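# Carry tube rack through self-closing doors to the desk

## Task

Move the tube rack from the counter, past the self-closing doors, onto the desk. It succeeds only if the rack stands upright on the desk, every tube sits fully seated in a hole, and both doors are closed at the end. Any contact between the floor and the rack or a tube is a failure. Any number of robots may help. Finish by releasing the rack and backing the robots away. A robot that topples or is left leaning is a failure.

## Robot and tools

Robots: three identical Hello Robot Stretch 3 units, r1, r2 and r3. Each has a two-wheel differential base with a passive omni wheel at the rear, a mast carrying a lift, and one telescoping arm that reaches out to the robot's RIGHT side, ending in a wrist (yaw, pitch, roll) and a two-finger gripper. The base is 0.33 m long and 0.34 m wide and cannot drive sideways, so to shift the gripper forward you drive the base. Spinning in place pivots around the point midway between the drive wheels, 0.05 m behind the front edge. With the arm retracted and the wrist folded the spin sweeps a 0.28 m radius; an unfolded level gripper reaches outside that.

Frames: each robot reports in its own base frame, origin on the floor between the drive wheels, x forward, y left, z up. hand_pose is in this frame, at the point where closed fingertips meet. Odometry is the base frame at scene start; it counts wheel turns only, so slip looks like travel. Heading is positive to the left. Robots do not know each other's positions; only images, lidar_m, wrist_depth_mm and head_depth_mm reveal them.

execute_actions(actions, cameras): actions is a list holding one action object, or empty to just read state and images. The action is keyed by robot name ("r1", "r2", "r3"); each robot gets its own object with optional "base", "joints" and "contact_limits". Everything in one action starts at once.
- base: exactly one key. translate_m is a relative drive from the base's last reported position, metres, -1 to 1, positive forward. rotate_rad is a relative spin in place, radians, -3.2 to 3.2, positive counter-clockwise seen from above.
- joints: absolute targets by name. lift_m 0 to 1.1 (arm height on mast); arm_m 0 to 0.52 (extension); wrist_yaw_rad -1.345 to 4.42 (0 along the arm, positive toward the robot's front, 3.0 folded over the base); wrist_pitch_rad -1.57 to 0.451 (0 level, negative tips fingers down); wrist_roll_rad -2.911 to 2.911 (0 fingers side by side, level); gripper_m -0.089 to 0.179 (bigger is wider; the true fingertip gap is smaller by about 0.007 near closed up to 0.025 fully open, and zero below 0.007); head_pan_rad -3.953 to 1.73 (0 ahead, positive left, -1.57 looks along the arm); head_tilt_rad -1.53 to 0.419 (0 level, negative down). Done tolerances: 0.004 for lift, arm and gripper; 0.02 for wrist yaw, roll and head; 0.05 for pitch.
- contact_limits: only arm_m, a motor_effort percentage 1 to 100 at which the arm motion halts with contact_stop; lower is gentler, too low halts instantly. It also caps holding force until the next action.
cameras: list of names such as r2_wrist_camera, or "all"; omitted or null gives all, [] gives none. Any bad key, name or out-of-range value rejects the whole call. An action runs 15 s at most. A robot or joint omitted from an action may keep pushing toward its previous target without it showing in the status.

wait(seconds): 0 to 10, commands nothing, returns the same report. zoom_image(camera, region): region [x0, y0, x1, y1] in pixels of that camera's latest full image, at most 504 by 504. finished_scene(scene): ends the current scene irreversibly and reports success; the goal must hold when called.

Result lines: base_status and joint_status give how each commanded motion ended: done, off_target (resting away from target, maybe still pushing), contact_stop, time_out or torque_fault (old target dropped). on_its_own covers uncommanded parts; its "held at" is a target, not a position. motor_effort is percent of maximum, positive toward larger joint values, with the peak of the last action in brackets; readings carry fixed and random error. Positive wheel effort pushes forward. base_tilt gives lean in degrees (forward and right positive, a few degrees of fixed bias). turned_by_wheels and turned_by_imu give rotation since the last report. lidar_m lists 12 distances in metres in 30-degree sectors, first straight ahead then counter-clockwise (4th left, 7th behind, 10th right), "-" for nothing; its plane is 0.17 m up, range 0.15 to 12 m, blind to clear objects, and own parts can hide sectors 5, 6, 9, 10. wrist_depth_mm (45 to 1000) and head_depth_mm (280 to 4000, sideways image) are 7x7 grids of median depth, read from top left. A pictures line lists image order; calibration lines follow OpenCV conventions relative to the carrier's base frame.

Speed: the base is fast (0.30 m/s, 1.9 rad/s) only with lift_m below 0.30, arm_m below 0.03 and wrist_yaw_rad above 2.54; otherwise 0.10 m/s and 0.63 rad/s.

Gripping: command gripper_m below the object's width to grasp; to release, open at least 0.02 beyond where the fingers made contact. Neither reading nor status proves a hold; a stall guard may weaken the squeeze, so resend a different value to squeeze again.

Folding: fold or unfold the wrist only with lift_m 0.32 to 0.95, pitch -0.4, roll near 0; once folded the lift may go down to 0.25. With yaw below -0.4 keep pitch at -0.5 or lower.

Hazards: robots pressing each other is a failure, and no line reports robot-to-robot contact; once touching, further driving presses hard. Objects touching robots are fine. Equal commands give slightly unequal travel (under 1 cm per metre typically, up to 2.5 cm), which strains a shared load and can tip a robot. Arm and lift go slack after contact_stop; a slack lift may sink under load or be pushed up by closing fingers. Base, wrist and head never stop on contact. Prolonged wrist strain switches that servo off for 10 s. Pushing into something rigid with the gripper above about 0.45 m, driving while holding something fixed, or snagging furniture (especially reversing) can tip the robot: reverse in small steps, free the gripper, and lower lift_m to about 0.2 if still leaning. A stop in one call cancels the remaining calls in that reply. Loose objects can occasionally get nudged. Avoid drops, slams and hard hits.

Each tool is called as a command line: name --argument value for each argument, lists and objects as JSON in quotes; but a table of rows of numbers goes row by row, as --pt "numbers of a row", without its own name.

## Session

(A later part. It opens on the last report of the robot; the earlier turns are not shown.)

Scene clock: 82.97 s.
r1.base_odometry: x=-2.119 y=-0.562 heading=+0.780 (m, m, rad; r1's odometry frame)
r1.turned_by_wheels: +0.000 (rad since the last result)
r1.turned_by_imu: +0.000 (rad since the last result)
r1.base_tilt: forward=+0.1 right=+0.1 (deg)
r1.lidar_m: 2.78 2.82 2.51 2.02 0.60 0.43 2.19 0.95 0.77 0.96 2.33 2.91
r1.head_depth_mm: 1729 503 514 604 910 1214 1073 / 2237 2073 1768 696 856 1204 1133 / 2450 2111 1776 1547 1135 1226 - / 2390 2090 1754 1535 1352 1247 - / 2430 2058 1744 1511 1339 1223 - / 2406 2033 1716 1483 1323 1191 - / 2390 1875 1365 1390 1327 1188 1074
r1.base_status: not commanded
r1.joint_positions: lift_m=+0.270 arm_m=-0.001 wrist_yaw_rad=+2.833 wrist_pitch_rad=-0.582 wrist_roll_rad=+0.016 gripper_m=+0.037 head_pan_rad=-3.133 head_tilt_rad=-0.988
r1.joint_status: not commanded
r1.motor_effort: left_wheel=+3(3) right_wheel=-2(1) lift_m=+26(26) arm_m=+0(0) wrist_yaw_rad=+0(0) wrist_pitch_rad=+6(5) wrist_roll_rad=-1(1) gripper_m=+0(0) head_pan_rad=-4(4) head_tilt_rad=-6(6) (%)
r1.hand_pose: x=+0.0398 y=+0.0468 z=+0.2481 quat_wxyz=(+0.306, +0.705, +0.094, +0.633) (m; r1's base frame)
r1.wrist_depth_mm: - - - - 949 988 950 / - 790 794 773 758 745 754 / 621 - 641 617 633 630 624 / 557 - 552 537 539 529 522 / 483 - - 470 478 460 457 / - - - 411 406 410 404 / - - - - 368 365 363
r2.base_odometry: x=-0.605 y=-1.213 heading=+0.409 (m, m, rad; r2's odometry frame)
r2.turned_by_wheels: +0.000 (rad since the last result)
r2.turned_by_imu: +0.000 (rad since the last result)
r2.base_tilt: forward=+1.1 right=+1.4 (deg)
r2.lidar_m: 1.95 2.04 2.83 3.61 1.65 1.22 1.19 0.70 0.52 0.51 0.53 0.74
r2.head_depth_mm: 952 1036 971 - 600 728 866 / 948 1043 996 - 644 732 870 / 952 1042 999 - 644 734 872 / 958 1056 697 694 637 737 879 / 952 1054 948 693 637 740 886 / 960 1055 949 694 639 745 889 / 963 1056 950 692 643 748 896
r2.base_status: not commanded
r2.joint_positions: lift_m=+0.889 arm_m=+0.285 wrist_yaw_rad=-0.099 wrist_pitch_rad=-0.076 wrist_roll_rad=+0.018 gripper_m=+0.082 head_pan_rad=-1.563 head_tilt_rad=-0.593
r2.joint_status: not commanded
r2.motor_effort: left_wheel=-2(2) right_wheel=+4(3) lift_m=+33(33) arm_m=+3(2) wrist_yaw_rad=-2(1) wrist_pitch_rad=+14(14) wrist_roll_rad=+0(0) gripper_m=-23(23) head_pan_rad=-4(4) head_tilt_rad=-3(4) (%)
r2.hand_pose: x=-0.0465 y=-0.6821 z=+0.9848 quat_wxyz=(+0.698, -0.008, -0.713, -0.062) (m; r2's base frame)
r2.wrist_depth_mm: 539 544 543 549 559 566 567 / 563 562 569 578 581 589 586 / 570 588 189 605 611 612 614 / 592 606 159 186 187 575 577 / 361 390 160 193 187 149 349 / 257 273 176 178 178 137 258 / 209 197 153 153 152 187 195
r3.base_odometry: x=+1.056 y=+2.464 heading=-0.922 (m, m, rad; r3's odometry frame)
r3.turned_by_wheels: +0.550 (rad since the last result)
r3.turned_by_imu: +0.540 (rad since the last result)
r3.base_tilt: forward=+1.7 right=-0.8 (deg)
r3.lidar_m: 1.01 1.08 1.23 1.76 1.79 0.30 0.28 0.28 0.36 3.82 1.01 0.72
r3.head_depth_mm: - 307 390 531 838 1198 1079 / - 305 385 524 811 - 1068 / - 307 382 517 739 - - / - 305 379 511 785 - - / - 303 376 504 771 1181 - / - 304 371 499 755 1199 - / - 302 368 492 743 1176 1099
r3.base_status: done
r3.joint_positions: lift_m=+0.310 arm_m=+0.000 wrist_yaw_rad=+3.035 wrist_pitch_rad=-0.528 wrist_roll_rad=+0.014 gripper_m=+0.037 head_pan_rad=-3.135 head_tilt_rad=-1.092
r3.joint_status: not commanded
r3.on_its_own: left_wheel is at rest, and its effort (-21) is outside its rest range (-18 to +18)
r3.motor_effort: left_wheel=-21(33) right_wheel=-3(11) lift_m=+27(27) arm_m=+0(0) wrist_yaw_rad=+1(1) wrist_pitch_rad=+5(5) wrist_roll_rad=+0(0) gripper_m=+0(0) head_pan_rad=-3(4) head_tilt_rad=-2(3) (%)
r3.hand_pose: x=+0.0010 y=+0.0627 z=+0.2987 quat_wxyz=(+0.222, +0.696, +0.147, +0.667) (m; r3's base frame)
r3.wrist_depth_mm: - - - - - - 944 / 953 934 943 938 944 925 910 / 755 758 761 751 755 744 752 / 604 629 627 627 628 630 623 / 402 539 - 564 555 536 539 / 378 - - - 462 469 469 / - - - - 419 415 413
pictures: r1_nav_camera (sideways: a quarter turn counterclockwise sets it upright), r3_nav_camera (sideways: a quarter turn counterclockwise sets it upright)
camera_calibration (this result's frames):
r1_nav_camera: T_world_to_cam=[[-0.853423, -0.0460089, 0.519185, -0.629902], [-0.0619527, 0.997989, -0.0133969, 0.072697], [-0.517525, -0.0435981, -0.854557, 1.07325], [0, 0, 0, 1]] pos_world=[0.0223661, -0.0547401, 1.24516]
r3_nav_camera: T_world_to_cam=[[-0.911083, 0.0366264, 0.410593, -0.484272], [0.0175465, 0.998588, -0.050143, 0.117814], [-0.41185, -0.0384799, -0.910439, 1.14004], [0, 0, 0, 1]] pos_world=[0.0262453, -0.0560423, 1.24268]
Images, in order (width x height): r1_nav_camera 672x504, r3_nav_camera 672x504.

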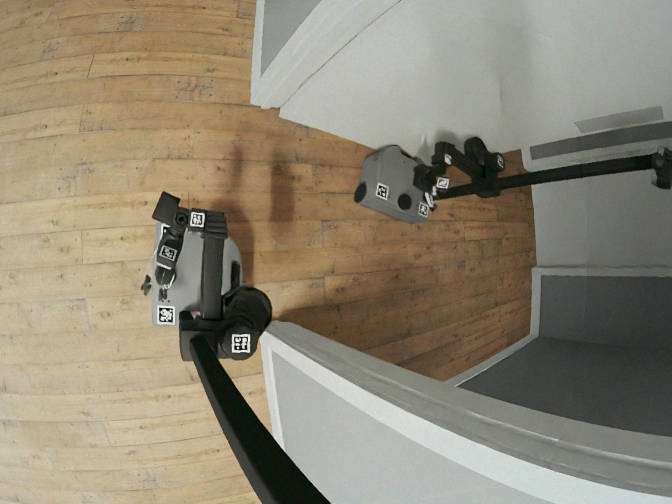

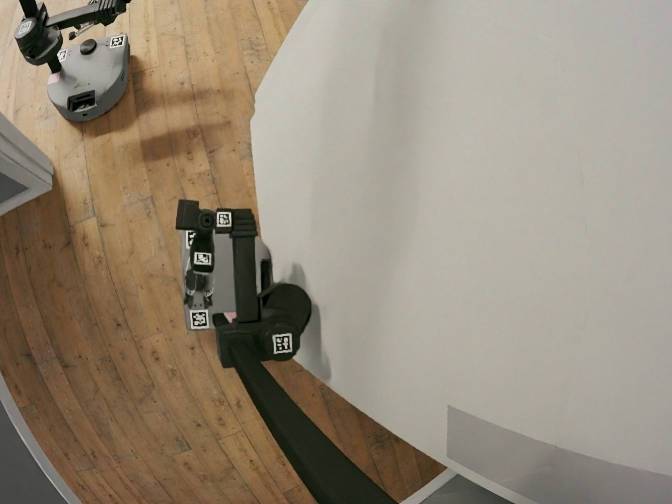

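execute_actions --actions '[{"r2":{"joints":{"arm_m":0.005}},"r3":{"base":{"translate_m":-0.17}},"r1":{"base":{"translate_m":-0.45},"joints":{"head_tilt_rad":-1.2,"wrist_yaw_rad":3.05}}}]' --cameras '["r1_nav_camera"]'

execute_actions --actions '[{"r2":{"base":{"rotate_rad":1.5},"joints":{"wrist_yaw_rad":1.8,"head_pan_rad":0.5,"head_tilt_rad":-0.7}},"r3":{"base":{"rotate_rad":0.2}}}]' --cameras '["r1_nav_camera","r2_nav_camera"]'

Scene clock: 94.80 s.
r1.base_odometry: x=-2.439 y=-0.878 heading=+0.780 (m, m, rad; r1's odometry frame)
r1.turned_by_wheels: +0.000 (rad since the last result)
r1.turned_by_imu: +0.005 (rad since the last result)
r1.base_tilt: forward=+0.2 right=+0.2 (deg)
r1.lidar_m: 3.21 3.26 0.20 0.17 0.19 0.98 2.06 0.73 0.73 0.69 2.39 2.98
r1.head_depth_mm: 1649 1628 1517 1392 1298 443 447 / 1854 1663 1522 1375 1278 600 778 / 1835 1648 1490 1376 1299 - 1088 / 1830 1637 1486 1366 - - 1087 / 1805 1626 1479 1352 1281 - 1090 / 1774 1606 1466 1345 1254 - 1074 / 1775 1601 1459 1331 1236 1148 1074
r1.base_status: done
r1.joint_positions: lift_m=+0.270 arm_m=-0.001 wrist_yaw_rad=+3.049 wrist_pitch_rad=-0.583 wrist_roll_rad=+0.016 gripper_m=+0.037 head_pan_rad=-3.136 head_tilt_rad=-1.187
r1.joint_status: all done
r1.motor_effort: left_wheel=+0(11) right_wheel=+0(47) lift_m=+28(28) arm_m=+1(0) wrist_yaw_rad=+1(5) wrist_pitch_rad=+5(6) wrist_roll_rad=-1(1) gripper_m=+0(1) head_pan_rad=-3(4) head_tilt_rad=-6(26) (%)
r1.hand_pose: x=-0.0026 y=+0.0555 z=+0.2480 quat_wxyz=(+0.236, +0.691, +0.170, +0.662) (m; r1's base frame)
r1.wrist_depth_mm: 701 715 210 209 230 953 959 / 738 769 - 235 264 760 725 / 658 651 - 266 581 628 593 / 553 550 549 308 524 529 535 / 474 - - - 463 467 469 / - - - - - 406 410 / - - - - 368 366 363
r2.base_odometry: x=-0.605 y=-1.213 heading=+0.409 (m, m, rad; r2's odometry frame)
r2.turned_by_wheels: +0.000 (rad since the last result)
r2.turned_by_imu: +0.000 (rad since the last result)
r2.base_tilt: forward=+1.1 right=+1.3 (deg)
r2.lidar_m: 1.95 2.03 2.84 3.60 1.65 1.22 1.18 0.70 0.52 0.51 0.53 0.74
r2.head_depth_mm: 952 1046 946 692 602 697 - / 948 1039 948 692 462 723 - / 954 1045 947 642 462 - - / 954 1048 947 646 472 739 895 / 959 1050 949 696 644 743 882 / 960 1052 948 698 641 744 887 / 959 1060 949 694 644 750 892
r2.base_status: not commanded
r2.joint_positions: lift_m=+0.889 arm_m=+0.005 wrist_yaw_rad=-0.099 wrist_pitch_rad=-0.077 wrist_roll_rad=+0.018 gripper_m=+0.082 head_pan_rad=-1.563 head_tilt_rad=-0.593
r2.joint_status: all done
r2.motor_effort: left_wheel=-2(3) right_wheel=+4(4) lift_m=+33(33) arm_m=-3(3) wrist_yaw_rad=-1(2) wrist_pitch_rad=+14(14) wrist_roll_rad=+0(0) gripper_m=-24(24) head_pan_rad=-4(5) head_tilt_rad=-3(4) (%)
r2.hand_pose: x=-0.0466 y=-0.4027 z=+0.9845 quat_wxyz=(+0.698, -0.008, -0.713, -0.062) (m; r2's base frame)
r2.wrist_depth_mm: 794 792 830 820 835 844 851 / 825 856 842 845 862 866 881 / 839 900 189 874 901 910 943 / 610 609 160 184 189 577 569 / 361 390 160 193 186 150 354 / 267 274 174 178 177 136 285 / 300 305 153 153 153 316 327
r3.base_odometry: x=+0.953 y=+2.599 heading=-0.922 (m, m, rad; r3's odometry frame)
r3.turned_by_wheels: +0.000 (rad since the last result)
r3.turned_by_imu: +0.000 (rad since the last result)
r3.base_tilt: forward=+1.8 right=-0.7 (deg)
r3.lidar_m: 1.10 1.24 1.41 1.74 1.74 0.34 0.27 0.27 0.29 0.45 3.86 0.74
r3.head_depth_mm: 300 362 473 688 1292 1209 1083 / 292 343 443 625 1024 - 1066 / 287 326 416 571 820 - - / - 311 392 528 787 - - / - 303 370 489 722 1051 - / - 295 351 456 650 1013 - / - 291 333 427 594 975 1106
r3.base_status: done
r3.joint_positions: lift_m=+0.310 arm_m=+0.000 wrist_yaw_rad=+3.035 wrist_pitch_rad=-0.528 wrist_roll_rad=+0.014 gripper_m=+0.037 head_pan_rad=-3.135 head_tilt_rad=-1.092
r3.joint_status: not commanded
r3.motor_effort: left_wheel=-11(25) right_wheel=-4(33) lift_m=+27(27) arm_m=+0(0) wrist_yaw_rad=+1(0) wrist_pitch_rad=+5(5) wrist_roll_rad=+0(0) gripper_m=+0(0) head_pan_rad=-3(3) head_tilt_rad=-4(3) (%)
r3.hand_pose: x=+0.0010 y=+0.0627 z=+0.2987 quat_wxyz=(+0.222, +0.696, +0.147, +0.667) (m; r3's base frame)
r3.wrist_depth_mm: - - - - - - - / 943 952 941 930 945 938 927 / 750 760 755 762 751 751 747 / 628 633 629 634 621 625 625 / 540 545 - 560 546 536 534 / 484 - - - 459 467 468 / - - - - 420 416 415
pictures: r1_nav_camera (sideways: a quarter turn counterclockwise sets it upright)
camera_calibration (this result's frames):
r1_nav_camera: T_world_to_cam=[[-0.939257, -0.0447119, 0.34029, -0.396365], [-0.0561255, 0.998141, -0.0237664, 0.0861567], [-0.338594, -0.0414217, -0.94002, 1.18319], [0, 0, 0, 1]] pos_world=[0.0331694, -0.0547089, 1.24915]
Images, in order (width x height): r1_nav_camera 672x504.

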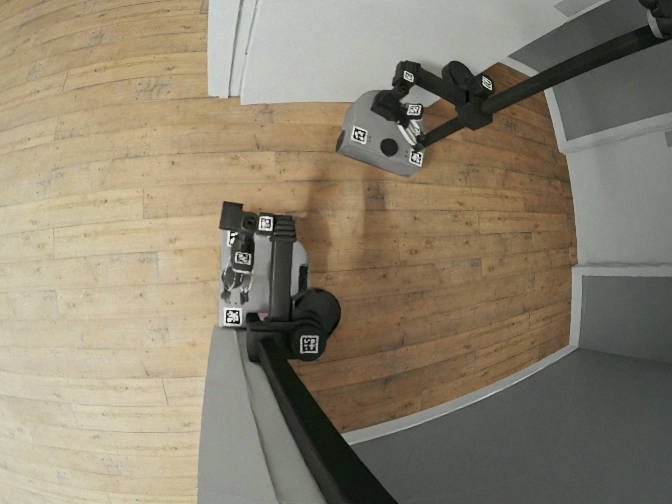

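Scene clock: 98.17 s.
r1.base_odometry: x=-2.439 y=-0.878 heading=+0.780 (m, m, rad; r1's odometry frame)
r1.turned_by_wheels: +0.000 (rad since the last result)
r1.turned_by_imu: +0.001 (rad since the last result)
r1.base_tilt: forward=+0.2 right=+0.2 (deg)
r1.lidar_m: 3.21 3.27 0.20 0.17 0.19 0.98 2.05 0.73 0.73 0.69 2.38 2.98
r1.head_depth_mm: 1652 1629 1524 1389 1299 444 447 / 1857 1660 1502 1391 1283 598 779 / 1837 1657 1494 1382 1307 - 1083 / 1826 1630 1489 1367 - - 1094 / 1811 1626 1474 1355 1277 - 1083 / 1773 1613 1471 1348 1255 - 1080 / 1763 1595 1450 1341 1233 1153 1073
r1.base_status: not commanded
r1.joint_positions: lift_m=+0.270 arm_m=-0.001 wrist_yaw_rad=+3.049 wrist_pitch_rad=-0.583 wrist_roll_rad=+0.016 gripper_m=+0.037 head_pan_rad=-3.136 head_tilt_rad=-1.187
r1.joint_status: not commanded
r1.motor_effort: left_wheel=+0(1) right_wheel=+0(1) lift_m=+28(28) arm_m=+0(0) wrist_yaw_rad=+2(2) wrist_pitch_rad=+6(6) wrist_roll_rad=-1(1) gripper_m=-1(0) head_pan_rad=-3(3) head_tilt_rad=-7(6) (%)
r1.hand_pose: x=-0.0026 y=+0.0555 z=+0.2480 quat_wxyz=(+0.236, +0.691, +0.170, +0.662) (m; r1's base frame)
r1.wrist_depth_mm: 690 736 212 208 228 976 960 / 738 777 - 233 263 746 756 / 649 650 - 265 593 619 620 / 557 550 539 305 519 545 534 / 482 - - - 478 469 460 / - - - - - 405 401 / - - - - 369 369 362
r2.base_odometry: x=-0.605 y=-1.213 heading=+1.909 (m, m, rad; r2's odometry frame)
r2.turned_by_wheels: +1.500 (rad since the last result)
r2.turned_by_imu: +1.519 (rad since the last result)
r2.base_tilt: forward=+1.1 right=+1.3 (deg)
r2.lidar_m: 3.62 1.75 1.25 1.18 0.75 0.53 0.51 0.52 0.70 1.95 2.00 2.66
r2.head_depth_mm: 3223 3547 2621 2073 1668 1425 1270 / 3430 3608 2642 2058 1694 1436 1233 / 3001 3267 2642 2078 1687 1427 1237 / 2465 2726 2639 2071 1669 1433 1240 / 2076 2257 2445 2049 1677 1425 1238 / 1778 1916 2096 2066 1692 1428 1233 / 1563 1673 1811 1904 1682 1416 1243
r2.base_status: done
r2.joint_positions: lift_m=+0.889 arm_m=+0.005 wrist_yaw_rad=+1.798 wrist_pitch_rad=-0.077 wrist_roll_rad=+0.018 gripper_m=+0.082 head_pan_rad=+0.493 head_tilt_rad=-0.691
r2.joint_status: all done
r2.motor_effort: left_wheel=-2(6) right_wheel=+4(6) lift_m=+33(33) arm_m=-3(3) wrist_yaw_rad=+1(5) wrist_pitch_rad=+14(14) wrist_roll_rad=+0(0) gripper_m=-23(23) head_pan_rad=+5(59) head_tilt_rad=-3(14) (%)
r2.hand_pose: x=+0.2258 y=-0.0932 z=+0.9845 quat_wxyz=(+0.458, +0.575, -0.422, +0.531) (m; r2's base frame)
r2.wrist_depth_mm: - - - - - - - / - - - - - - - / - - - - - - - / - - 159 185 188 - - / - - 160 192 188 149 - / - - 175 179 177 136 - / - - 153 153 152 - -
r3.base_odometry: x=+0.954 y=+2.599 heading=-0.723 (m, m, rad; r3's odometry frame)
r3.turned_by_wheels: +0.200 (rad since the last result)
r3.turned_by_imu: +0.197 (rad since the last result)
r3.base_tilt: forward=+1.6 right=-0.8 (deg)
r3.lidar_m: 1.24 1.26 1.62 1.67 1.36 0.31 0.28 0.28 0.33 3.86 0.74 0.81
r3.head_depth_mm: - 320 410 569 927 1202 1082 / - 313 399 548 854 - 1069 / - 307 390 530 755 - - / - 306 379 512 780 - - / - 303 371 496 750 1148 - / - 299 362 480 714 1159 - / - 297 353 467 684 1159 1104
r3.base_status: done
r3.joint_positions: lift_m=+0.310 arm_m=+0.000 wrist_yaw_rad=+3.035 wrist_pitch_rad=-0.528 wrist_roll_rad=+0.014 gripper_m=+0.037 head_pan_rad=-3.135 head_tilt_rad=-1.092
r3.joint_status: not commanded
r3.motor_effort: left_wheel=-18(27) right_wheel=+0(8) lift_m=+27(27) arm_m=+0(0) wrist_yaw_rad=+2(0) wrist_pitch_rad=+5(5) wrist_roll_rad=+0(0) gripper_m=+0(0) head_pan_rad=-3(3) head_tilt_rad=-3(4) (%)
r3.hand_pose: x=+0.0010 y=+0.0627 z=+0.2987 quat_wxyz=(+0.222, +0.696, +0.147, +0.667) (m; r3's base frame)
r3.wrist_depth_mm: - - - - - - - / 949 940 961 929 934 937 926 / 761 743 764 759 736 748 748 / 617 633 634 629 629 625 623 / 446 542 - 560 551 533 540 / 408 - - - 461 469 469 / - - - - 417 416 416
pictures: r1_nav_camera (sideways: a quarter turn counterclockwise sets it upright), r2_nav_camera (sideways: a quarter turn counterclockwise sets it upright)
camera_calibration (this result's frames):
r1_nav_camera: T_world_to_cam=[[-0.939257, -0.0447121, 0.340289, -0.396364], [-0.0561257, 0.998141, -0.0237665, 0.0861567], [-0.338594, -0.0414218, -0.94002, 1.18319], [0, 0, 0, 1]] pos_world=[0.0331695, -0.0547089, 1.24915]
r2_nav_camera: T_world_to_cam=[[0.557157, 0.306109, 0.771928, -0.96392], [0.456343, -0.889498, 0.023355, 0.0160673], [0.693778, 0.339251, -0.63528, 0.783749], [0, 0, 0, 1]] pos_world=[-0.0140246, 0.0434683, 1.2416]
Images, in order (width x height): r1_nav_camera 672x504, r2_nav_camera 672x504.

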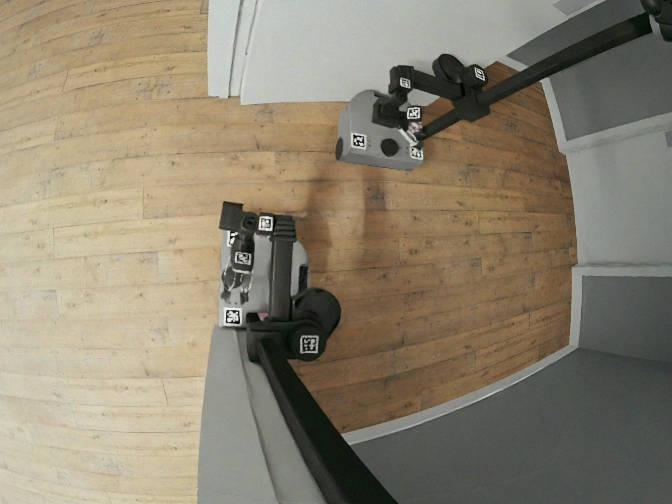

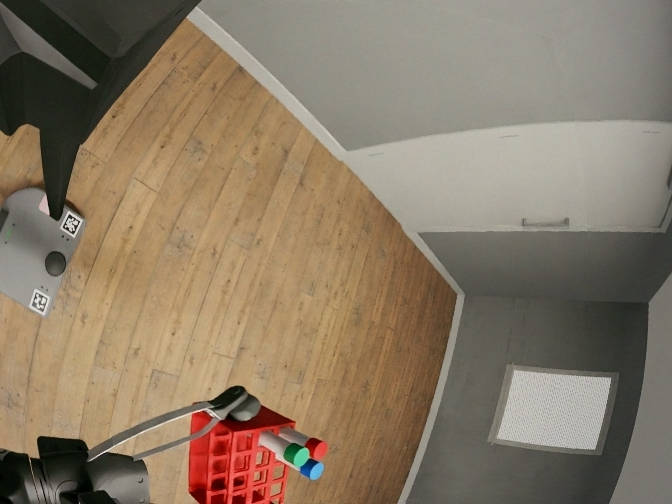

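execute_actions --actions '[{"r2":{"base":{"translate_m":0.5}},"r1":{"base":{"translate_m":-1}}}]' --cameras '[]'

execute_actions --actions '[{"r2":{"base":{"translate_m":0.1}},"r1":{"base":{"rotate_rad":0.92}}}]' --cameras '[]'

execute_actions --actions '[{"r2":{"base":{"translate_m":0.4}},"r1":{"base":{"translate_m":-0.78}}}]' --cameras '[]'

execute_actions --actions '[{"r2":{"base":{"translate_m":0.15}},"r1":{"base":{"rotate_rad":-0.86},"joints":{"lift_m":0.31,"head_tilt_rad":-1.1}}}]' --cameras '["r1_nav_camera"]'

Scene clock: 120.03 s.
r1.base_odometry: x=-3.150 y=-1.582 heading=+0.780 (m, m, rad; r1's odometry frame)
r1.turned_by_wheels: +0.000 (rad since the last result)
r1.turned_by_imu: +0.003 (rad since the last result)
r1.base_tilt: forward=+0.2 right=+0.1 (deg)
r1.lidar_m: 0.94 0.97 0.70 0.65 0.65 0.82 1.26 1.37 1.57 0.90 0.66 1.06
r1.head_depth_mm: 1325 1421 1439 1375 1296 1171 1110 / 1352 1610 1512 1382 1270 1166 1104 / 1343 1596 1494 1377 1300 - 1095 / 1329 1572 1481 1364 - - 1087 / 1349 1579 1475 1348 1277 - 1086 / 1381 1576 1464 1356 1251 - 1077 / 1376 1558 1451 1340 1232 1144 1068
r1.base_status: done
r1.joint_positions: lift_m=+0.270 arm_m=-0.001 wrist_yaw_rad=+3.049 wrist_pitch_rad=-0.583 wrist_roll_rad=+0.016 gripper_m=+0.037 head_pan_rad=-3.136 head_tilt_rad=-1.187
r1.joint_status: not commanded
r1.motor_effort: left_wheel=+0(9) right_wheel=+1(4) lift_m=+28(28) arm_m=+1(0) wrist_yaw_rad=+1(1) wrist_pitch_rad=+6(6) wrist_roll_rad=+0(1) gripper_m=+0(0) head_pan_rad=-3(2) head_tilt_rad=-6(7) (%)
r1.hand_pose: x=-0.0026 y=+0.0555 z=+0.2480 quat_wxyz=(+0.236, +0.691, +0.170, +0.662) (m; r1's base frame)
r1.wrist_depth_mm: 603 609 656 654 691 704 744 / 635 674 - 722 754 765 746 / 661 645 - 632 634 632 633 / 546 552 546 545 541 523 532 / 477 - - - 475 460 457 / - - - - - 408 408 / - - - - 368 365 367
r2.base_odometry: x=-0.771 y=-0.741 heading=+1.909 (m, m, rad; r2's odometry frame)
r2.turned_by_wheels: +0.000 (rad since the last result)
r2.turned_by_imu: +0.002 (rad since the last result)
r2.base_tilt: forward=+1.1 right=+1.4 (deg)
r2.lidar_m: 3.10 1.77 1.26 1.21 1.24 1.06 1.01 1.03 1.38 1.93 1.98 2.65
r2.head_depth_mm: 2758 3086 2652 2071 1694 1433 1262 / 2897 3192 2642 2060 1682 1423 1249 / 2969 3287 2680 2054 1691 1418 1240 / 2485 2783 2633 2068 1696 1428 1233 / 2109 2280 2450 2073 1682 1430 1231 / 1807 1955 2100 2069 1682 1426 1239 / 1565 1701 1837 1935 1682 1433 1242
r2.base_status: done
r2.joint_positions: lift_m=+0.889 arm_m=+0.005 wrist_yaw_rad=+1.798 wrist_pitch_rad=-0.077 wrist_roll_rad=+0.018 gripper_m=+0.082 head_pan_rad=+0.493 head_tilt_rad=-0.691
r2.joint_status: not commanded
r2.motor_effort: left_wheel=-3(3) right_wheel=+3(7) lift_m=+34(33) arm_m=-3(4) wrist_yaw_rad=+3(1) wrist_pitch_rad=+14(14) wrist_roll_rad=+0(0) gripper_m=-24(24) head_pan_rad=+4(4) head_tilt_rad=-3(3) (%)
r2.hand_pose: x=+0.2258 y=-0.0932 z=+0.9845 quat_wxyz=(+0.458, +0.575, -0.422, +0.531) (m; r2's base frame)
r2.wrist_depth_mm: - - - - - - - / - - - - - - - / - - - - - - - / - - 159 185 188 - - / - - 159 192 187 150 - / - - 175 178 178 136 - / - - 153 153 152 - -
r3.base_odometry: x=+0.954 y=+2.599 heading=-0.723 (m, m, rad; r3's odometry frame)
r3.turned_by_wheels: +0.000 (rad since the last result)
r3.turned_by_imu: +0.002 (rad since the last result)
r3.base_tilt: forward=+1.7 right=-0.8 (deg)
r3.lidar_m: 1.24 0.67 1.62 1.67 1.35 0.31 0.28 0.28 0.33 3.86 3.90 0.87
r3.head_depth_mm: - 320 409 569 927 1200 1075 / - 314 399 547 858 - 1074 / - 307 389 529 754 - - / - 306 380 512 779 - - / - 303 371 495 748 1149 - / - 299 362 481 715 1160 - / - 297 354 467 684 1148 1108
r3.base_status: not commanded
r3.joint_positions: lift_m=+0.310 arm_m=+0.000 wrist_yaw_rad=+3.035 wrist_pitch_rad=-0.528 wrist_roll_rad=+0.014 gripper_m=+0.037 head_pan_rad=-3.135 head_tilt_rad=-1.092
r3.joint_status: not commanded
r3.motor_effort: left_wheel=-18(18) right_wheel=+0(1) lift_m=+27(27) arm_m=+0(1) wrist_yaw_rad=+1(0) wrist_pitch_rad=+5(5) wrist_roll_rad=+0(0) gripper_m=+0(1) head_pan_rad=-3(3) head_tilt_rad=-4(4) (%)
r3.hand_pose: x=+0.0010 y=+0.0627 z=+0.2987 quat_wxyz=(+0.222, +0.696, +0.147, +0.667) (m; r3's base frame)
r3.wrist_depth_mm: - - - - - - - / 948 961 948 946 943 638 572 / 755 756 747 749 748 619 596 / 622 633 623 625 625 627 620 / 446 542 - 562 556 532 534 / 408 - - - 458 471 473 / - - - - 419 418 418
pictures: none
No camera images: the call's "cameras" was empty. Leave "cameras" out to get every camera's image.

Scene clock: 122.43 s.
r1.base_odometry: x=-3.150 y=-1.582 heading=+1.700 (m, m, rad; r1's odometry frame)
r1.turned_by_wheels: +0.920 (rad since the last result)
r1.turned_by_imu: +0.914 (rad since the last result)
r1.base_tilt: forward=+0.2 right=+0.1 (deg)
r1.lidar_m: 0.74 0.65 0.64 0.75 1.26 1.36 1.52 1.45 0.67 0.66 4.21 0.94
r1.head_depth_mm: 1458 1622 1511 1387 1303 1175 1111 / 1536 1662 1501 1382 1284 1161 1102 / 1655 1654 1498 1370 1301 - 1097 / 1768 1630 1492 1357 - - 1089 / 1768 1614 1479 1351 1282 - 1085 / 1704 1602 1464 1346 1255 - 1078 / 1583 1592 1456 1336 1235 1147 1072
r1.base_status: done
r1.joint_positions: lift_m=+0.270 arm_m=-0.001 wrist_yaw_rad=+3.049 wrist_pitch_rad=-0.583 wrist_roll_rad=+0.016 gripper_m=+0.037 head_pan_rad=-3.136 head_tilt_rad=-1.187
r1.joint_status: not commanded
r1.motor_effort: left_wheel=-4(9) right_wheel=+3(7) lift_m=+28(28) arm_m=+0(0) wrist_yaw_rad=+2(2) wrist_pitch_rad=+6(6) wrist_roll_rad=-1(1) gripper_m=+0(0) head_pan_rad=-2(3) head_tilt_rad=-7(6) (%)
r1.hand_pose: x=-0.0026 y=+0.0555 z=+0.2480 quat_wxyz=(+0.236, +0.691, +0.170, +0.662) (m; r1's base frame)
r1.wrist_depth_mm: 940 - - 872 725 604 515 / 797 789 - 782 739 635 551 / 658 646 - 630 623 622 564 / 560 555 539 554 537 536 525 / 492 - - - 474 466 452 / - - - - - 408 402 / - - - - 369 364 369
r2.base_odometry: x=-0.804 y=-0.647 heading=+1.909 (m, m, rad; r2's odometry frame)
r2.turned_by_wheels: +0.000 (rad since the last result)
r2.turned_by_imu: +0.000 (rad since the last result)
r2.base_tilt: forward=+1.1 right=+1.3 (deg)
r2.lidar_m: 3.01 1.79 1.27 1.21 1.24 1.16 1.11 1.14 2.02 1.93 1.98 2.63
r2.head_depth_mm: 2696 2965 2629 2067 1691 1424 1262 / 2826 3147 2642 2075 1682 1431 1241 / 2897 3208 2664 2054 1699 1425 1235 / 2482 2768 2661 2068 1677 1430 1246 / 2078 2296 2474 2070 1694 1419 1238 / 1798 1950 2111 2068 1684 1424 1238 / 1593 1715 1826 1942 1687 1431 1240
r2.base_status: done
r2.joint_positions: lift_m=+0.889 arm_m=+0.005 wrist_yaw_rad=+1.798 wrist_pitch_rad=-0.077 wrist_roll_rad=+0.018 gripper_m=+0.082 head_pan_rad=+0.493 head_tilt_rad=-0.691
r2.joint_status: not commanded
r2.motor_effort: left_wheel=-2(3) right_wheel=+4(5) lift_m=+33(33) arm_m=-3(4) wrist_yaw_rad=+1(1) wrist_pitch_rad=+14(14) wrist_roll_rad=+0(0) gripper_m=-23(23) head_pan_rad=+5(5) head_tilt_rad=-4(3) (%)
r2.hand_pose: x=+0.2258 y=-0.0932 z=+0.9845 quat_wxyz=(+0.458, +0.575, -0.422, +0.531) (m; r2's base frame)
r2.wrist_depth_mm: - - - - - - - / - - - - - - - / - - - - - - - / - - 159 184 189 - - / - - 159 192 186 150 - / - - 175 178 177 136 - / - - 153 153 153 - -
r3.base_odometry: x=+0.954 y=+2.599 heading=-0.723 (m, m, rad; r3's odometry frame)
r3.turned_by_wheels: +0.000 (rad since the last result)
r3.turned_by_imu: +0.000 (rad since the last result)
r3.base_tilt: forward=+1.7 right=-0.8 (deg)
r3.lidar_m: 1.24 0.67 0.81 1.67 1.35 0.31 0.28 0.28 0.33 3.84 3.93 0.87
r3.head_depth_mm: - 320 409 566 928 1202 1075 / - 314 400 548 854 - 1070 / - 307 389 530 757 - - / - 306 380 512 777 - - / - 302 371 497 750 1142 - / - 299 362 481 714 1166 - / - 297 354 467 685 1159 1102
r3.base_status: not commanded
r3.joint_positions: lift_m=+0.310 arm_m=+0.000 wrist_yaw_rad=+3.035 wrist_pitch_rad=-0.528 wrist_roll_rad=+0.014 gripper_m=+0.037 head_pan_rad=-3.135 head_tilt_rad=-1.092
r3.joint_status: not commanded
r3.motor_effort: left_wheel=-17(17) right_wheel=+0(0) lift_m=+27(27) arm_m=+0(0) wrist_yaw_rad=+1(1) wrist_pitch_rad=+5(5) wrist_roll_rad=+0(0) gripper_m=+0(0) head_pan_rad=-3(3) head_tilt_rad=-3(3) (%)
r3.hand_pose: x=+0.0010 y=+0.0627 z=+0.2987 quat_wxyz=(+0.222, +0.696, +0.147, +0.667) (m; r3's base frame)
r3.wrist_depth_mm: - - - - - - - / 951 941 934 929 929 580 571 / 764 755 750 736 715 565 499 / 618 628 628 627 626 606 553 / 445 538 - 560 555 537 537 / 405 - - - 458 468 471 / - - - - 418 424 420
pictures: none
No camera images: the call's "cameras" was empty. Leave "cameras" out to get every camera's image.

Scene clock: 127.67 s.
r1.base_odometry: x=-3.050 y=-2.355 heading=+1.699 (m, m, rad; r1's odometry frame)
r1.turned_by_wheels: +0.000 (rad since the last result)
r1.turned_by_imu: +0.002 (rad since the last result)
r1.base_tilt: forward=+0.2 right=+0.2 (deg)
r1.lidar_m: 1.38 1.20 1.20 0.93 0.81 0.77 0.85 0.90 0.90 0.68 0.70 1.61
r1.head_depth_mm: 769 915 1169 1367 1297 1177 1110 / 849 993 1206 1387 1278 1159 1102 / 944 1127 1390 1375 1301 - 1096 / 1057 1295 1464 1358 - - 1090 / 1149 1425 1481 1351 1279 - 1087 / 1072 1281 1438 1345 1252 - 1081 / 977 1160 1397 1331 1234 1147 1071
r1.base_status: done
r1.joint_positions: lift_m=+0.270 arm_m=-0.001 wrist_yaw_rad=+3.049 wrist_pitch_rad=-0.583 wrist_roll_rad=+0.016 gripper_m=+0.037 head_pan_rad=-3.136 head_tilt_rad=-1.187
r1.joint_status: not commanded
r1.motor_effort: left_wheel=-4(15) right_wheel=+3(5) lift_m=+28(28) arm_m=+0(1) wrist_yaw_rad=+0(2) wrist_pitch_rad=+6(6) wrist_roll_rad=-1(1) gripper_m=+0(1) head_pan_rad=-3(3) head_tilt_rad=-7(6) (%)
r1.hand_pose: x=-0.0026 y=+0.0555 z=+0.2480 quat_wxyz=(+0.236, +0.691, +0.170, +0.662) (m; r1's base frame)
r1.wrist_depth_mm: 643 735 948 921 981 981 885 / 651 759 - 783 773 761 762 / 650 670 - 647 636 611 618 / 553 563 537 552 535 530 531 / 476 - - - 478 460 455 / - - - - - 408 412 / - - - - 370 367 364
r2.base_odometry: x=-0.936 y=-0.269 heading=+1.908 (m, m, rad; r2's odometry frame)
r2.turned_by_wheels: +0.000 (rad since the last result)
r2.turned_by_imu: +0.002 (rad since the last result)
r2.base_tilt: forward=+1.1 right=+1.3 (deg)
r2.lidar_m: 2.62 1.79 1.29 1.21 1.26 1.58 1.50 1.55 2.00 1.91 1.97 2.62
r2.head_depth_mm: 2346 2567 2684 2069 1701 1433 1269 / 2421 2683 2611 2069 1688 1442 1238 / 2534 2823 2643 2059 1681 1430 1240 / 2504 2770 2640 2044 1691 1429 1237 / 2115 2326 2457 2075 1699 1429 1234 / 1821 1979 2141 2050 1678 1426 1238 / 1606 1712 1848 1927 1678 1421 1236
r2.base_status: done
r2.joint_positions: lift_m=+0.889 arm_m=+0.005 wrist_yaw_rad=+1.798 wrist_pitch_rad=-0.077 wrist_roll_rad=+0.018 gripper_m=+0.082 head_pan_rad=+0.493 head_tilt_rad=-0.691
r2.joint_status: not commanded
r2.motor_effort: left_wheel=-2(4) right_wheel=+4(8) lift_m=+33(33) arm_m=-3(4) wrist_yaw_rad=+1(2) wrist_pitch_rad=+14(14) wrist_roll_rad=+0(0) gripper_m=-23(24) head_pan_rad=+4(5) head_tilt_rad=-3(4) (%)
r2.hand_pose: x=+0.2258 y=-0.0932 z=+0.9845 quat_wxyz=(+0.458, +0.575, -0.422, +0.531) (m; r2's base frame)
r2.wrist_depth_mm: - - - - - - - / - - - - - - - / - - - - - - - / - - 159 185 189 - - / - - 159 193 186 150 - / - - 175 179 178 136 - / - - 153 153 152 - -
r3.base_odometry: x=+0.954 y=+2.599 heading=-0.723 (m, m, rad; r3's odometry frame)
r3.turned_by_wheels: +0.000 (rad since the last result)
r3.turned_by_imu: +0.001 (rad since the last result)
r3.base_tilt: forward=+1.8 right=-0.7 (deg)
r3.lidar_m: 1.24 1.26 1.62 0.89 1.36 0.31 0.28 0.28 0.33 3.86 3.92 0.87
r3.head_depth_mm: - 320 409 567 929 1201 1078 / - 314 399 550 857 - 1069 / - 308 389 530 755 - - / - 306 380 512 779 - - / - 303 371 497 751 1149 - / - 299 362 481 715 1157 - / - 297 354 466 683 1156 1104
r3.base_status: not commanded
r3.joint_positions: lift_m=+0.310 arm_m=+0.000 wrist_yaw_rad=+3.035 wrist_pitch_rad=-0.528 wrist_roll_rad=+0.014 gripper_m=+0.037 head_pan_rad=-3.135 head_tilt_rad=-1.092
r3.joint_status: not commanded
r3.motor_effort: left_wheel=-18(17) right_wheel=+0(0) lift_m=+27(27) arm_m=-1(0) wrist_yaw_rad=+1(0) wrist_pitch_rad=+5(5) wrist_roll_rad=+0(0) gripper_m=+0(0) head_pan_rad=-2(2) head_tilt_rad=-3(3) (%)
r3.hand_pose: x=+0.0010 y=+0.0627 z=+0.2987 quat_wxyz=(+0.222, +0.696, +0.147, +0.667) (m; r3's base frame)
r3.wrist_depth_mm: - - 835 - - - - / 959 932 871 940 925 922 933 / 754 749 749 753 749 747 744 / 618 639 628 624 629 621 626 / 448 539 - 555 553 537 532 / 407 - - - 461 471 470 / - - - - 413 422 417
pictures: none
No camera images: the call's "cameras" was empty. Leave "cameras" out to get every camera's image.

Scene clock: 130.63 s.
r1.base_odometry: x=-3.050 y=-2.355 heading=+0.840 (m, m, rad; r1's odometry frame)
r1.turned_by_wheels: -0.860 (rad since the last result)
r1.turned_by_imu: -0.853 (rad since the last result)
r1.base_tilt: forward=+0.2 right=+0.2 (deg)
r1.lidar_m: 0.77 1.61 1.27 1.20 1.11 0.86 0.81 0.78 0.95 0.89 0.92 0.68
r1.head_depth_mm: 790 958 1226 1423 1317 - 1107 / 789 957 1216 1443 1303 1227 1100 / 782 952 1212 1423 1319 - 1073 / 778 952 1205 1423 1313 - 1055 / 777 942 1200 1411 1290 - 1055 / 775 937 1192 1404 1264 1206 1045 / 772 925 1104 1345 1266 1168 1063
r1.base_status: done
r1.joint_positions: lift_m=+0.310 arm_m=-0.001 wrist_yaw_rad=+3.049 wrist_pitch_rad=-0.583 wrist_roll_rad=+0.016 gripper_m=+0.037 head_pan_rad=-3.136 head_tilt_rad=-1.100
r1.joint_status: all done
r1.motor_effort: left_wheel=+4(12) right_wheel=-2(5) lift_m=+51(53) arm_m=+0(0) wrist_yaw_rad=+1(1) wrist_pitch_rad=+6(6) wrist_roll_rad=-1(1) gripper_m=+0(0) head_pan_rad=-3(2) head_tilt_rad=+0(14) (%)
r1.hand_pose: x=-0.0026 y=+0.0555 z=+0.2872 quat_wxyz=(+0.236, +0.691, +0.170, +0.662) (m; r1's base frame)
r1.wrist_depth_mm: 973 - - - - - - / 857 860 - 855 863 837 822 / 707 712 - 710 684 668 693 / 622 613 591 589 598 579 573 / 522 535 - - 527 507 498 / 467 - - - - 443 449 / - - - - 407 404 402
r2.base_odometry: x=-0.986 y=-0.128 heading=+1.908 (m, m, rad; r2's odometry frame)
r2.turned_by_wheels: +0.000 (rad since the last result)
r2.turned_by_imu: +0.001 (rad since the last result)
r2.base_tilt: forward=+1.1 right=+1.4 (deg)
r2.lidar_m: 2.48 1.80 1.29 1.22 1.26 1.69 1.66 1.70 2.00 1.91 1.96 2.60
r2.head_depth_mm: 2157 2397 2578 2071 1693 1431 1265 / 2261 2539 2646 2071 1692 1433 1237 / 2377 2653 2647 2060 1697 1429 1234 / 2437 2721 2641 2068 1690 1434 1241 / 2129 2323 2456 2050 1680 1419 1233 / 1823 1968 2150 2041 1689 1427 1234 / 1610 1720 1870 1943 1686 1422 1241
r2.base_status: done
r2.joint_positions: lift_m=+0.889 arm_m=+0.005 wrist_yaw_rad=+1.798 wrist_pitch_rad=-0.077 wrist_roll_rad=+0.018 gripper_m=+0.082 head_pan_rad=+0.493 head_tilt_rad=-0.691
r2.joint_status: not commanded
r2.motor_effort: left_wheel=-2(3) right_wheel=+3(7) lift_m=+33(33) arm_m=-3(3) wrist_yaw_rad=+1(2) wrist_pitch_rad=+14(14) wrist_roll_rad=+0(0) gripper_m=-23(23) head_pan_rad=+5(5) head_tilt_rad=-3(4) (%)
r2.hand_pose: x=+0.2258 y=-0.0932 z=+0.9845 quat_wxyz=(+0.458, +0.575, -0.422, +0.531) (m; r2's base frame)
r2.wrist_depth_mm: - - - - - - - / - - - - - - - / - - - - - - - / - - 160 186 188 - - / - - 160 193 187 150 - / - - 175 178 177 136 - / - - 153 153 153 - -
r3.base_odometry: x=+0.954 y=+2.599 heading=-0.723 (m, m, rad; r3's odometry frame)
r3.turned_by_wheels: +0.000 (rad since the last result)
r3.turned_by_imu: +0.000 (rad since the last result)
r3.base_tilt: forward=+1.7 right=-0.7 (deg)
r3.lidar_m: 1.24 1.26 1.62 0.89 1.35 0.31 0.28 0.28 0.33 3.86 3.91 0.87
r3.head_depth_mm: - 320 410 568 924 1202 1077 / - 314 399 547 853 - 1064 / - 308 389 530 757 - - / - 306 380 511 779 - - / - 303 371 496 748 1144 - / - 298 362 482 716 1157 - / - 297 353 467 684 1163 1101
r3.base_status: not commanded
r3.joint_positions: lift_m=+0.310 arm_m=+0.000 wrist_yaw_rad=+3.035 wrist_pitch_rad=-0.528 wrist_roll_rad=+0.014 gripper_m=+0.037 head_pan_rad=-3.135 head_tilt_rad=-1.092
r3.joint_status: not commanded
r3.motor_effort: left_wheel=-18(18) right_wheel=+0(0) lift_m=+27(27) arm_m=+0(0) wrist_yaw_rad=+1(0) wrist_pitch_rad=+5(5) wrist_roll_rad=+0(0) gripper_m=+0(0) head_pan_rad=-4(4) head_tilt_rad=-3(3) (%)
r3.hand_pose: x=+0.0010 y=+0.0627 z=+0.2987 quat_wxyz=(+0.222, +0.696, +0.147, +0.667) (m; r3's base frame)
r3.wrist_depth_mm: - - 880 932 - - - / 967 948 933 928 932 938 923 / 755 754 756 740 753 752 741 / 618 631 628 638 627 632 628 / 448 537 - 557 555 538 539 / 405 - - - 457 468 467 / - - - - 417 419 418
pictures: r1_nav_camera (sideways: a quarter turn counterclockwise sets it upright)
camera_calibration (this result's frames):
r1_nav_camera: T_world_to_cam=[[-0.905948, -0.0445109, 0.421043, -0.501743], [-0.0580089, 0.99813, -0.0192983, 0.0803537], [-0.419397, -0.0419075, -0.906835, 1.14059], [0, 0, 0, 1]] pos_world=[0.0284663, -0.0547372, 1.24713]
Images, in order (width x height): r1_nav_camera 672x504.

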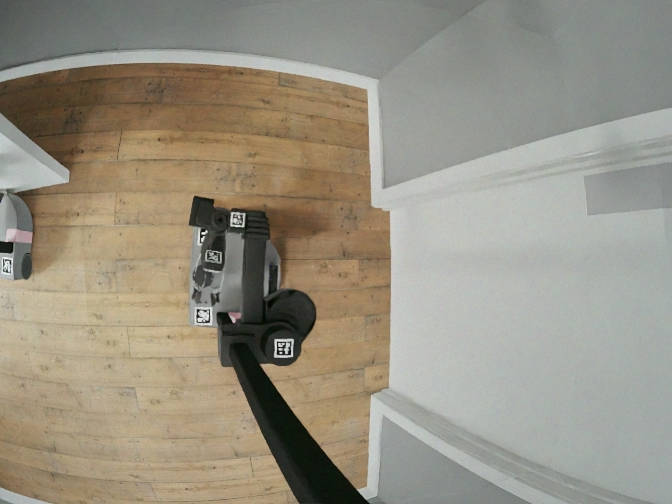

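execute_actions --actions '[{"r1":{"base":{"translate_m":-0.87}},"r2":{"base":{"translate_m":1.0}}}]' --cameras '[]'

execute_actions --actions '[{"r1":{"base":{"rotate_rad":-0.15}}}]' --cameras '[]'

execute_actions --actions '[{"r1":{"base":{"translate_m":-0.3}}}]' --cameras '["r1_nav_camera","r2_nav_camera"]'

Scene clock: 167.23 s.
r1.base_odometry: x=-3.631 y=-3.003 heading=+0.840 (m, m, rad; r1's odometry frame)
r1.turned_by_wheels: +0.000 (rad since the last result)
r1.turned_by_imu: +0.007 (rad since the last result)
r1.base_tilt: forward=+0.2 right=+0.1 (deg)
r1.lidar_m: 1.50 1.73 1.21 0.35 0.27 0.26 0.28 0.39 2.10 0.33 0.34 1.28
r1.head_depth_mm: - - 313 386 501 - 1079 / - 294 342 429 578 754 1096 / - 309 377 487 651 - 1071 / 291 335 419 559 764 - 1051 / 304 368 473 657 1083 - 1050 / 328 409 541 799 1253 1199 1048 / 360 457 634 1375 1268 1171 1063
r1.base_status: translate_m off_target (by the wheels' count: -0.8699 of -0.8700)
r1.joint_positions: lift_m=+0.310 arm_m=-0.001 wrist_yaw_rad=+3.049 wrist_pitch_rad=-0.583 wrist_roll_rad=+0.016 gripper_m=+0.037 head_pan_rad=-3.136 head_tilt_rad=-1.097
r1.joint_status: not commanded
r1.motor_effort: left_wheel=-16(52) right_wheel=-11(32) lift_m=+48(51) arm_m=+0(0) wrist_yaw_rad=+0(2) wrist_pitch_rad=+6(6) wrist_roll_rad=-1(1) gripper_m=-1(0) head_pan_rad=-2(3) head_tilt_rad=-1(1) (%)
r1.hand_pose: x=-0.0027 y=+0.0554 z=+0.2872 quat_wxyz=(+0.236, +0.691, +0.170, +0.662) (m; r1's base frame)
r1.wrist_depth_mm: 221 258 386 502 - - - / 230 274 - 570 859 837 817 / 245 297 - 625 680 697 686 / 256 320 395 590 577 592 578 / 270 324 - - 526 498 502 / 280 - - - - 450 445 / - - - - 400 407 400
r2.base_odometry: x=-1.317 y=+0.816 heading=+1.908 (m, m, rad; r2's odometry frame)
r2.turned_by_wheels: +0.000 (rad since the last result)
r2.turned_by_imu: +0.004 (rad since the last result)
r2.base_tilt: forward=+1.0 right=+1.3 (deg)
r2.lidar_m: 1.48 1.52 1.32 1.25 1.29 1.73 2.66 2.74 1.96 1.88 1.93 1.55
r2.head_depth_mm: 1278 1387 1568 1756 1695 1428 1258 / 1330 1469 1656 1867 1691 1438 1243 / 1393 1538 1747 1935 1669 1431 1244 / 1451 1630 1854 1995 1677 1431 1242 / 1540 1725 1941 2064 1689 1422 1239 / 1606 1798 2074 2058 1697 1426 1240 / 1605 1764 1890 1988 1688 1428 1238
r2.base_status: done
r2.joint_positions: lift_m=+0.889 arm_m=+0.005 wrist_yaw_rad=+1.798 wrist_pitch_rad=-0.077 wrist_roll_rad=+0.018 gripper_m=+0.082 head_pan_rad=+0.493 head_tilt_rad=-0.691
r2.joint_status: not commanded
r2.motor_effort: left_wheel=-3(4) right_wheel=+4(8) lift_m=+33(33) arm_m=-2(3) wrist_yaw_rad=+2(2) wrist_pitch_rad=+14(14) wrist_roll_rad=+0(0) gripper_m=-23(23) head_pan_rad=+5(5) head_tilt_rad=-4(4) (%)
r2.hand_pose: x=+0.2258 y=-0.0932 z=+0.9845 quat_wxyz=(+0.458, +0.575, -0.422, +0.531) (m; r2's base frame)
r2.wrist_depth_mm: - - - - - - - / - - - - - - - / - - - - - - - / - - 159 185 188 - - / - - 159 193 185 149 - / - - 175 178 177 135 - / - - 154 153 153 - -
r3.base_odometry: x=+0.954 y=+2.599 heading=-0.723 (m, m, rad; r3's odometry frame)
r3.turned_by_wheels: +0.000 (rad since the last result)
r3.turned_by_imu: +0.002 (rad since the last result)
r3.base_tilt: forward=+1.7 right=-0.7 (deg)
r3.lidar_m: 1.24 1.27 1.62 1.67 1.36 0.31 0.28 0.28 0.33 3.86 3.93 0.87
r3.head_depth_mm: - 320 409 569 928 1198 1075 / - 314 399 550 855 - 1068 / - 308 390 530 756 - - / - 306 380 512 779 - - / - 303 371 495 748 1146 - / - 299 362 481 714 1161 - / - 297 354 466 684 1149 1099
r3.base_status: not commanded
r3.joint_positions: lift_m=+0.310 arm_m=+0.000 wrist_yaw_rad=+3.035 wrist_pitch_rad=-0.528 wrist_roll_rad=+0.014 gripper_m=+0.037 head_pan_rad=-3.135 head_tilt_rad=-1.092
r3.joint_status: not commanded
r3.motor_effort: left_wheel=-18(18) right_wheel=+0(1) lift_m=+27(27) arm_m=+0(0) wrist_yaw_rad=+1(1) wrist_pitch_rad=+5(5) wrist_roll_rad=+0(0) gripper_m=+0(0) head_pan_rad=-3(3) head_tilt_rad=-3(3) (%)
r3.hand_pose: x=+0.0010 y=+0.0627 z=+0.2987 quat_wxyz=(+0.222, +0.696, +0.147, +0.667) (m; r3's base frame)
r3.wrist_depth_mm: - - - - - - - / 937 940 940 951 929 926 920 / 759 755 752 756 738 750 738 / 623 631 628 633 622 619 630 / 443 531 - 564 551 538 540 / 404 - - - 460 466 470 / - - - - 418 418 419
pictures: none
No camera images: the call's "cameras" was empty. Leave "cameras" out to get every camera's image.

Scene clock: 168.47 s.
r1.base_odometry: x=-3.631 y=-3.003 heading=+0.690 (m, m, rad; r1's odometry frame)
r1.turned_by_wheels: -0.149 (rad since the last result)
r1.turned_by_imu: -0.146 (rad since the last result)
r1.base_tilt: forward=+0.2 right=+0.2 (deg)
r1.lidar_m: 1.50 2.11 1.29 0.42 0.28 0.27 0.27 0.35 2.24 0.35 0.33 1.14
r1.head_depth_mm: - - 319 400 538 - 1103 / - 292 342 437 607 838 1094 / - 302 369 481 655 - 1070 / - 319 399 536 735 - 1054 / 293 341 436 605 981 - 1044 / 302 368 480 693 1219 1204 1047 / 317 399 534 811 1267 1174 1068
r1.base_status: rotate_rad off_target (by the wheels' count: -0.1492 of -0.1500)
r1.joint_positions: lift_m=+0.310 arm_m=-0.001 wrist_yaw_rad=+3.049 wrist_pitch_rad=-0.583 wrist_roll_rad=+0.016 gripper_m=+0.037 head_pan_rad=-3.136 head_tilt_rad=-1.097
r1.joint_status: not commanded
r1.on_its_own: right_wheel is at rest, and its effort (-21) is outside its rest range (-18 to +18)
r1.motor_effort: left_wheel=+0(7) right_wheel=-21(26) lift_m=+48(49) arm_m=+1(1) wrist_yaw_rad=+0(2) wrist_pitch_rad=+6(6) wrist_roll_rad=-1(1) gripper_m=-1(1) head_pan_rad=-3(2) head_tilt_rad=-1(1) (%)
r1.hand_pose: x=-0.0027 y=+0.0554 z=+0.2872 quat_wxyz=(+0.236, +0.691, +0.170, +0.662) (m; r1's base frame)
r1.wrist_depth_mm: 235 282 467 548 - - - / 244 302 - 611 858 837 849 / 253 319 - 677 690 669 682 / 264 336 431 597 594 587 575 / 276 337 - - 522 513 503 / 285 - - - - 450 451 / - - - - 404 402 399
r2.base_odometry: x=-1.317 y=+0.816 heading=+1.908 (m, m, rad; r2's odometry frame)
r2.turned_by_wheels: +0.000 (rad since the last result)
r2.turned_by_imu: +0.000 (rad since the last result)
r2.base_tilt: forward=+1.1 right=+1.3 (deg)
r2.lidar_m: 1.48 1.53 1.32 1.25 1.28 1.74 2.66 2.73 1.96 1.87 1.93 1.54
r2.head_depth_mm: 1276 1380 1551 1757 1695 1424 1256 / 1322 1465 1636 1862 1685 1431 1233 / 1395 1546 1730 1937 1685 1419 1237 / 1465 1620 1826 1997 1696 1424 1237 / 1512 1706 1953 2066 1686 1431 1235 / 1612 1810 2070 2063 1688 1441 1241 / 1623 1759 1886 1952 1690 1434 1240
r2.base_status: not commanded
r2.joint_positions: lift_m=+0.889 arm_m=+0.005 wrist_yaw_rad=+1.798 wrist_pitch_rad=-0.077 wrist_roll_rad=+0.018 gripper_m=+0.082 head_pan_rad=+0.493 head_tilt_rad=-0.691
r2.joint_status: not commanded
r2.motor_effort: left_wheel=-3(3) right_wheel=+4(3) lift_m=+33(33) arm_m=-3(3) wrist_yaw_rad=+2(1) wrist_pitch_rad=+14(14) wrist_roll_rad=+0(0) gripper_m=-23(24) head_pan_rad=+5(4) head_tilt_rad=-4(4) (%)
r2.hand_pose: x=+0.2258 y=-0.0932 z=+0.9845 quat_wxyz=(+0.458, +0.575, -0.422, +0.531) (m; r2's base frame)
r2.wrist_depth_mm: - - - - - - - / - - - - - - - / - - - - - - - / - - 160 186 189 - - / - - 160 192 186 149 - / - - 175 178 178 136 - / - - 153 153 152 - -
r3.base_odometry: x=+0.954 y=+2.599 heading=-0.723 (m, m, rad; r3's odometry frame)
r3.turned_by_wheels: +0.000 (rad since the last result)
r3.turned_by_imu: +0.000 (rad since the last result)
r3.base_tilt: forward=+1.7 right=-0.7 (deg)
r3.lidar_m: 1.24 1.26 1.62 1.67 1.36 0.31 0.27 0.28 0.33 3.85 3.93 0.87
r3.head_depth_mm: - 320 410 567 929 1199 1079 / - 314 399 547 856 - 1071 / - 307 389 529 756 - - / - 306 380 511 780 - - / - 303 371 495 749 1156 - / - 299 362 482 715 1160 - / - 297 354 466 684 1156 1104
r3.base_status: not commanded
r3.joint_positions: lift_m=+0.310 arm_m=+0.000 wrist_yaw_rad=+3.035 wrist_pitch_rad=-0.528 wrist_roll_rad=+0.014 gripper_m=+0.037 head_pan_rad=-3.135 head_tilt_rad=-1.092
r3.joint_status: not commanded
r3.motor_effort: left_wheel=-18(18) right_wheel=+1(1) lift_m=+27(27) arm_m=+0(0) wrist_yaw_rad=+0(1) wrist_pitch_rad=+5(5) wrist_roll_rad=+0(0) gripper_m=+0(0) head_pan_rad=-3(2) head_tilt_rad=-3(4) (%)
r3.hand_pose: x=+0.0010 y=+0.0627 z=+0.2987 quat_wxyz=(+0.222, +0.696, +0.147, +0.667) (m; r3's base frame)
r3.wrist_depth_mm: - - - - - - - / 954 933 936 943 949 919 927 / 760 749 753 754 746 755 751 / 626 631 625 631 620 623 625 / 444 540 - 567 552 536 537 / 407 - - - 459 472 468 / - - - - 419 418 420
pictures: none
No camera images: the call's "cameras" was empty. Leave "cameras" out to get every camera's image.

Scene clock: 172.43 s.
r1.base_odometry: x=-3.862 y=-3.194 heading=+0.691 (m, m, rad; r1's odometry frame)
r1.turned_by_wheels: +0.000 (rad since the last result)
r1.turned_by_imu: +0.002 (rad since the last result)
r1.base_tilt: forward=+0.2 right=+0.1 (deg)
r1.lidar_m: 1.80 1.99 0.40 0.26 0.24 0.24 0.30 0.94 2.31 2.05 0.55 0.51
r1.head_depth_mm: - 289 319 373 447 - 746 / 288 315 367 439 546 654 1057 / 310 361 431 534 677 - 1068 / 353 421 522 681 907 - 1056 / 426 528 1528 1376 1265 - 1050 / 2031 1768 1573 1408 1267 1200 1050 / 2018 1769 1552 1395 1272 1170 1063
r1.base_status: done
r1.joint_positions: lift_m=+0.310 arm_m=-0.001 wrist_yaw_rad=+3.049 wrist_pitch_rad=-0.583 wrist_roll_rad=+0.016 gripper_m=+0.037 head_pan_rad=-3.136 head_tilt_rad=-1.097
r1.joint_status: not commanded
r1.motor_effort: left_wheel=-4(26) right_wheel=-9(22) lift_m=+48(48) arm_m=+0(0) wrist_yaw_rad=+0(1) wrist_pitch_rad=+6(6) wrist_roll_rad=-1(1) gripper_m=+0(0) head_pan_rad=-2(2) head_tilt_rad=-1(1) (%)
r1.hand_pose: x=-0.0027 y=+0.0554 z=+0.2872 quat_wxyz=(+0.236, +0.691, +0.170, +0.662) (m; r1's base frame)
r1.wrist_depth_mm: 203 224 286 329 428 596 - / 216 244 - 372 491 793 820 / 230 267 - 423 574 693 686 / 248 291 337 485 591 585 579 / 271 311 - - 525 507 493 / 289 - - - - 451 451 / - - - - 403 404 395
r2.base_odometry: x=-1.317 y=+0.816 heading=+1.908 (m, m, rad; r2's odometry frame)
r2.turned_by_wheels: +0.000 (rad since the last result)
r2.turned_by_imu: +0.000 (rad since the last result)
r2.base_tilt: forward=+1.1 right=+1.3 (deg)
r2.lidar_m: 1.48 1.52 1.32 1.25 1.12 0.79 2.66 2.74 1.96 1.87 1.93 1.55
r2.head_depth_mm: 1278 1402 1566 1744 1689 1425 1256 / 1317 1452 1654 1871 1686 1442 1242 / 1387 1544 1741 1953 1683 1423 1241 / 1458 1626 1843 1988 1673 1427 1244 / 1530 1725 1949 2058 1689 1426 1241 / 1605 1807 2057 2059 1666 1425 1237 / 1626 1755 1916 1962 1691 1424 1239
r2.base_status: not commanded
r2.joint_positions: lift_m=+0.889 arm_m=+0.005 wrist_yaw_rad=+1.798 wrist_pitch_rad=-0.077 wrist_roll_rad=+0.018 gripper_m=+0.082 head_pan_rad=+0.493 head_tilt_rad=-0.691
r2.joint_status: not commanded
r2.motor_effort: left_wheel=-3(3) right_wheel=+4(4) lift_m=+33(33) arm_m=-4(3) wrist_yaw_rad=+1(2) wrist_pitch_rad=+14(14) wrist_roll_rad=+0(0) gripper_m=-24(23) head_pan_rad=+4(4) head_tilt_rad=-3(4) (%)
r2.hand_pose: x=+0.2258 y=-0.0932 z=+0.9845 quat_wxyz=(+0.458, +0.575, -0.422, +0.531) (m; r2's base frame)
r2.wrist_depth_mm: - - - - - - - / - - - - - - - / - - - - - - - / - - 159 185 188 - - / - - 160 193 186 150 - / - - 175 179 177 136 - / - - 153 152 153 - -
r3.base_odometry: x=+0.954 y=+2.599 heading=-0.723 (m, m, rad; r3's odometry frame)
r3.turned_by_wheels: +0.000 (rad since the last result)
r3.turned_by_imu: +0.001 (rad since the last result)
r3.base_tilt: forward=+1.7 right=-0.9 (deg)
r3.lidar_m: 1.24 1.26 1.62 1.67 1.36 0.31 0.27 0.28 0.33 3.86 3.94 0.87
r3.head_depth_mm: - 320 410 569 929 1199 1073 / - 314 400 550 860 - 1069 / - 308 389 529 753 - - / - 306 380 513 776 - - / - 303 371 495 750 1151 - / - 299 362 481 715 1157 - / - 297 354 466 684 1155 1103
r3.base_status: not commanded
r3.joint_positions: lift_m=+0.310 arm_m=+0.000 wrist_yaw_rad=+3.035 wrist_pitch_rad=-0.528 wrist_roll_rad=+0.014 gripper_m=+0.037 head_pan_rad=-3.135 head_tilt_rad=-1.092
r3.joint_status: not commanded
r3.motor_effort: left_wheel=-17(17) right_wheel=-1(1) lift_m=+27(27) arm_m=+0(0) wrist_yaw_rad=+1(1) wrist_pitch_rad=+5(5) wrist_roll_rad=+0(0) gripper_m=+0(0) head_pan_rad=-2(3) head_tilt_rad=-4(3) (%)
r3.hand_pose: x=+0.0010 y=+0.0627 z=+0.2987 quat_wxyz=(+0.222, +0.696, +0.147, +0.667) (m; r3's base frame)
r3.wrist_depth_mm: - - - - - - - / 937 938 939 930 954 934 923 / 755 759 756 744 752 756 742 / 622 635 626 625 625 622 623 / 448 537 - 563 555 537 538 / 408 - - - 456 468 469 / - - - - 421 417 418
pictures: r1_nav_camera (sideways: a quarter turn counterclockwise sets it upright), r2_nav_camera (sideways: a quarter turn counterclockwise sets it upright)
camera_calibration (this result's frames):
r1_nav_camera: T_world_to_cam=[[-0.904828, -0.0443699, 0.423459, -0.504897], [-0.0579122, 0.998138, -0.0191595, 0.0801724], [-0.42182, -0.0418595, -0.905713, 1.13914], [0, 0, 0, 1]] pos_world=[0.028312, -0.0547414, 1.24708]
r2_nav_camera: T_world_to_cam=[[0.557172, 0.306117, 0.771914, -0.963901], [0.456343, -0.889497, 0.0233554, 0.0160668], [0.693765, 0.339245, -0.635298, 0.783771], [0, 0, 0, 1]] pos_world=[-0.0140258, 0.0434677, 1.2416]
Images, in order (width x height): r1_nav_camera 672x504, r2_nav_camera 672x504.

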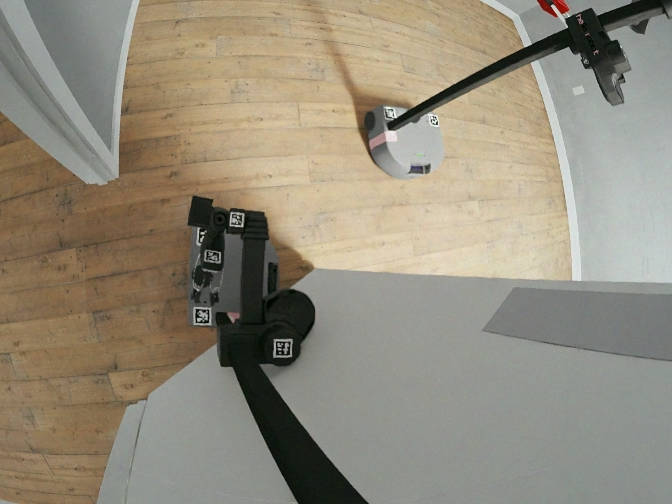

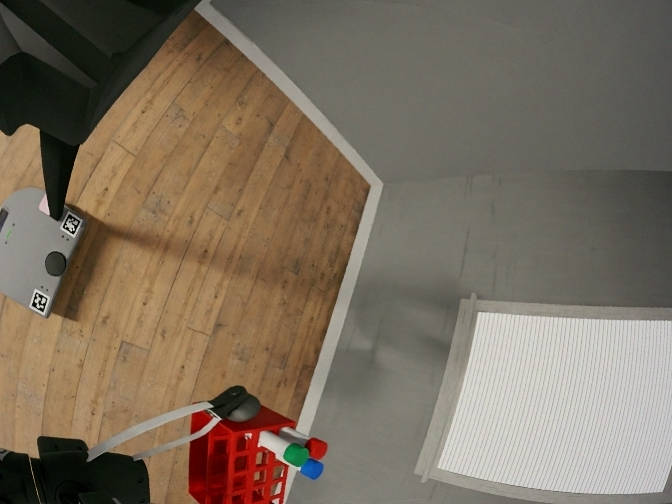

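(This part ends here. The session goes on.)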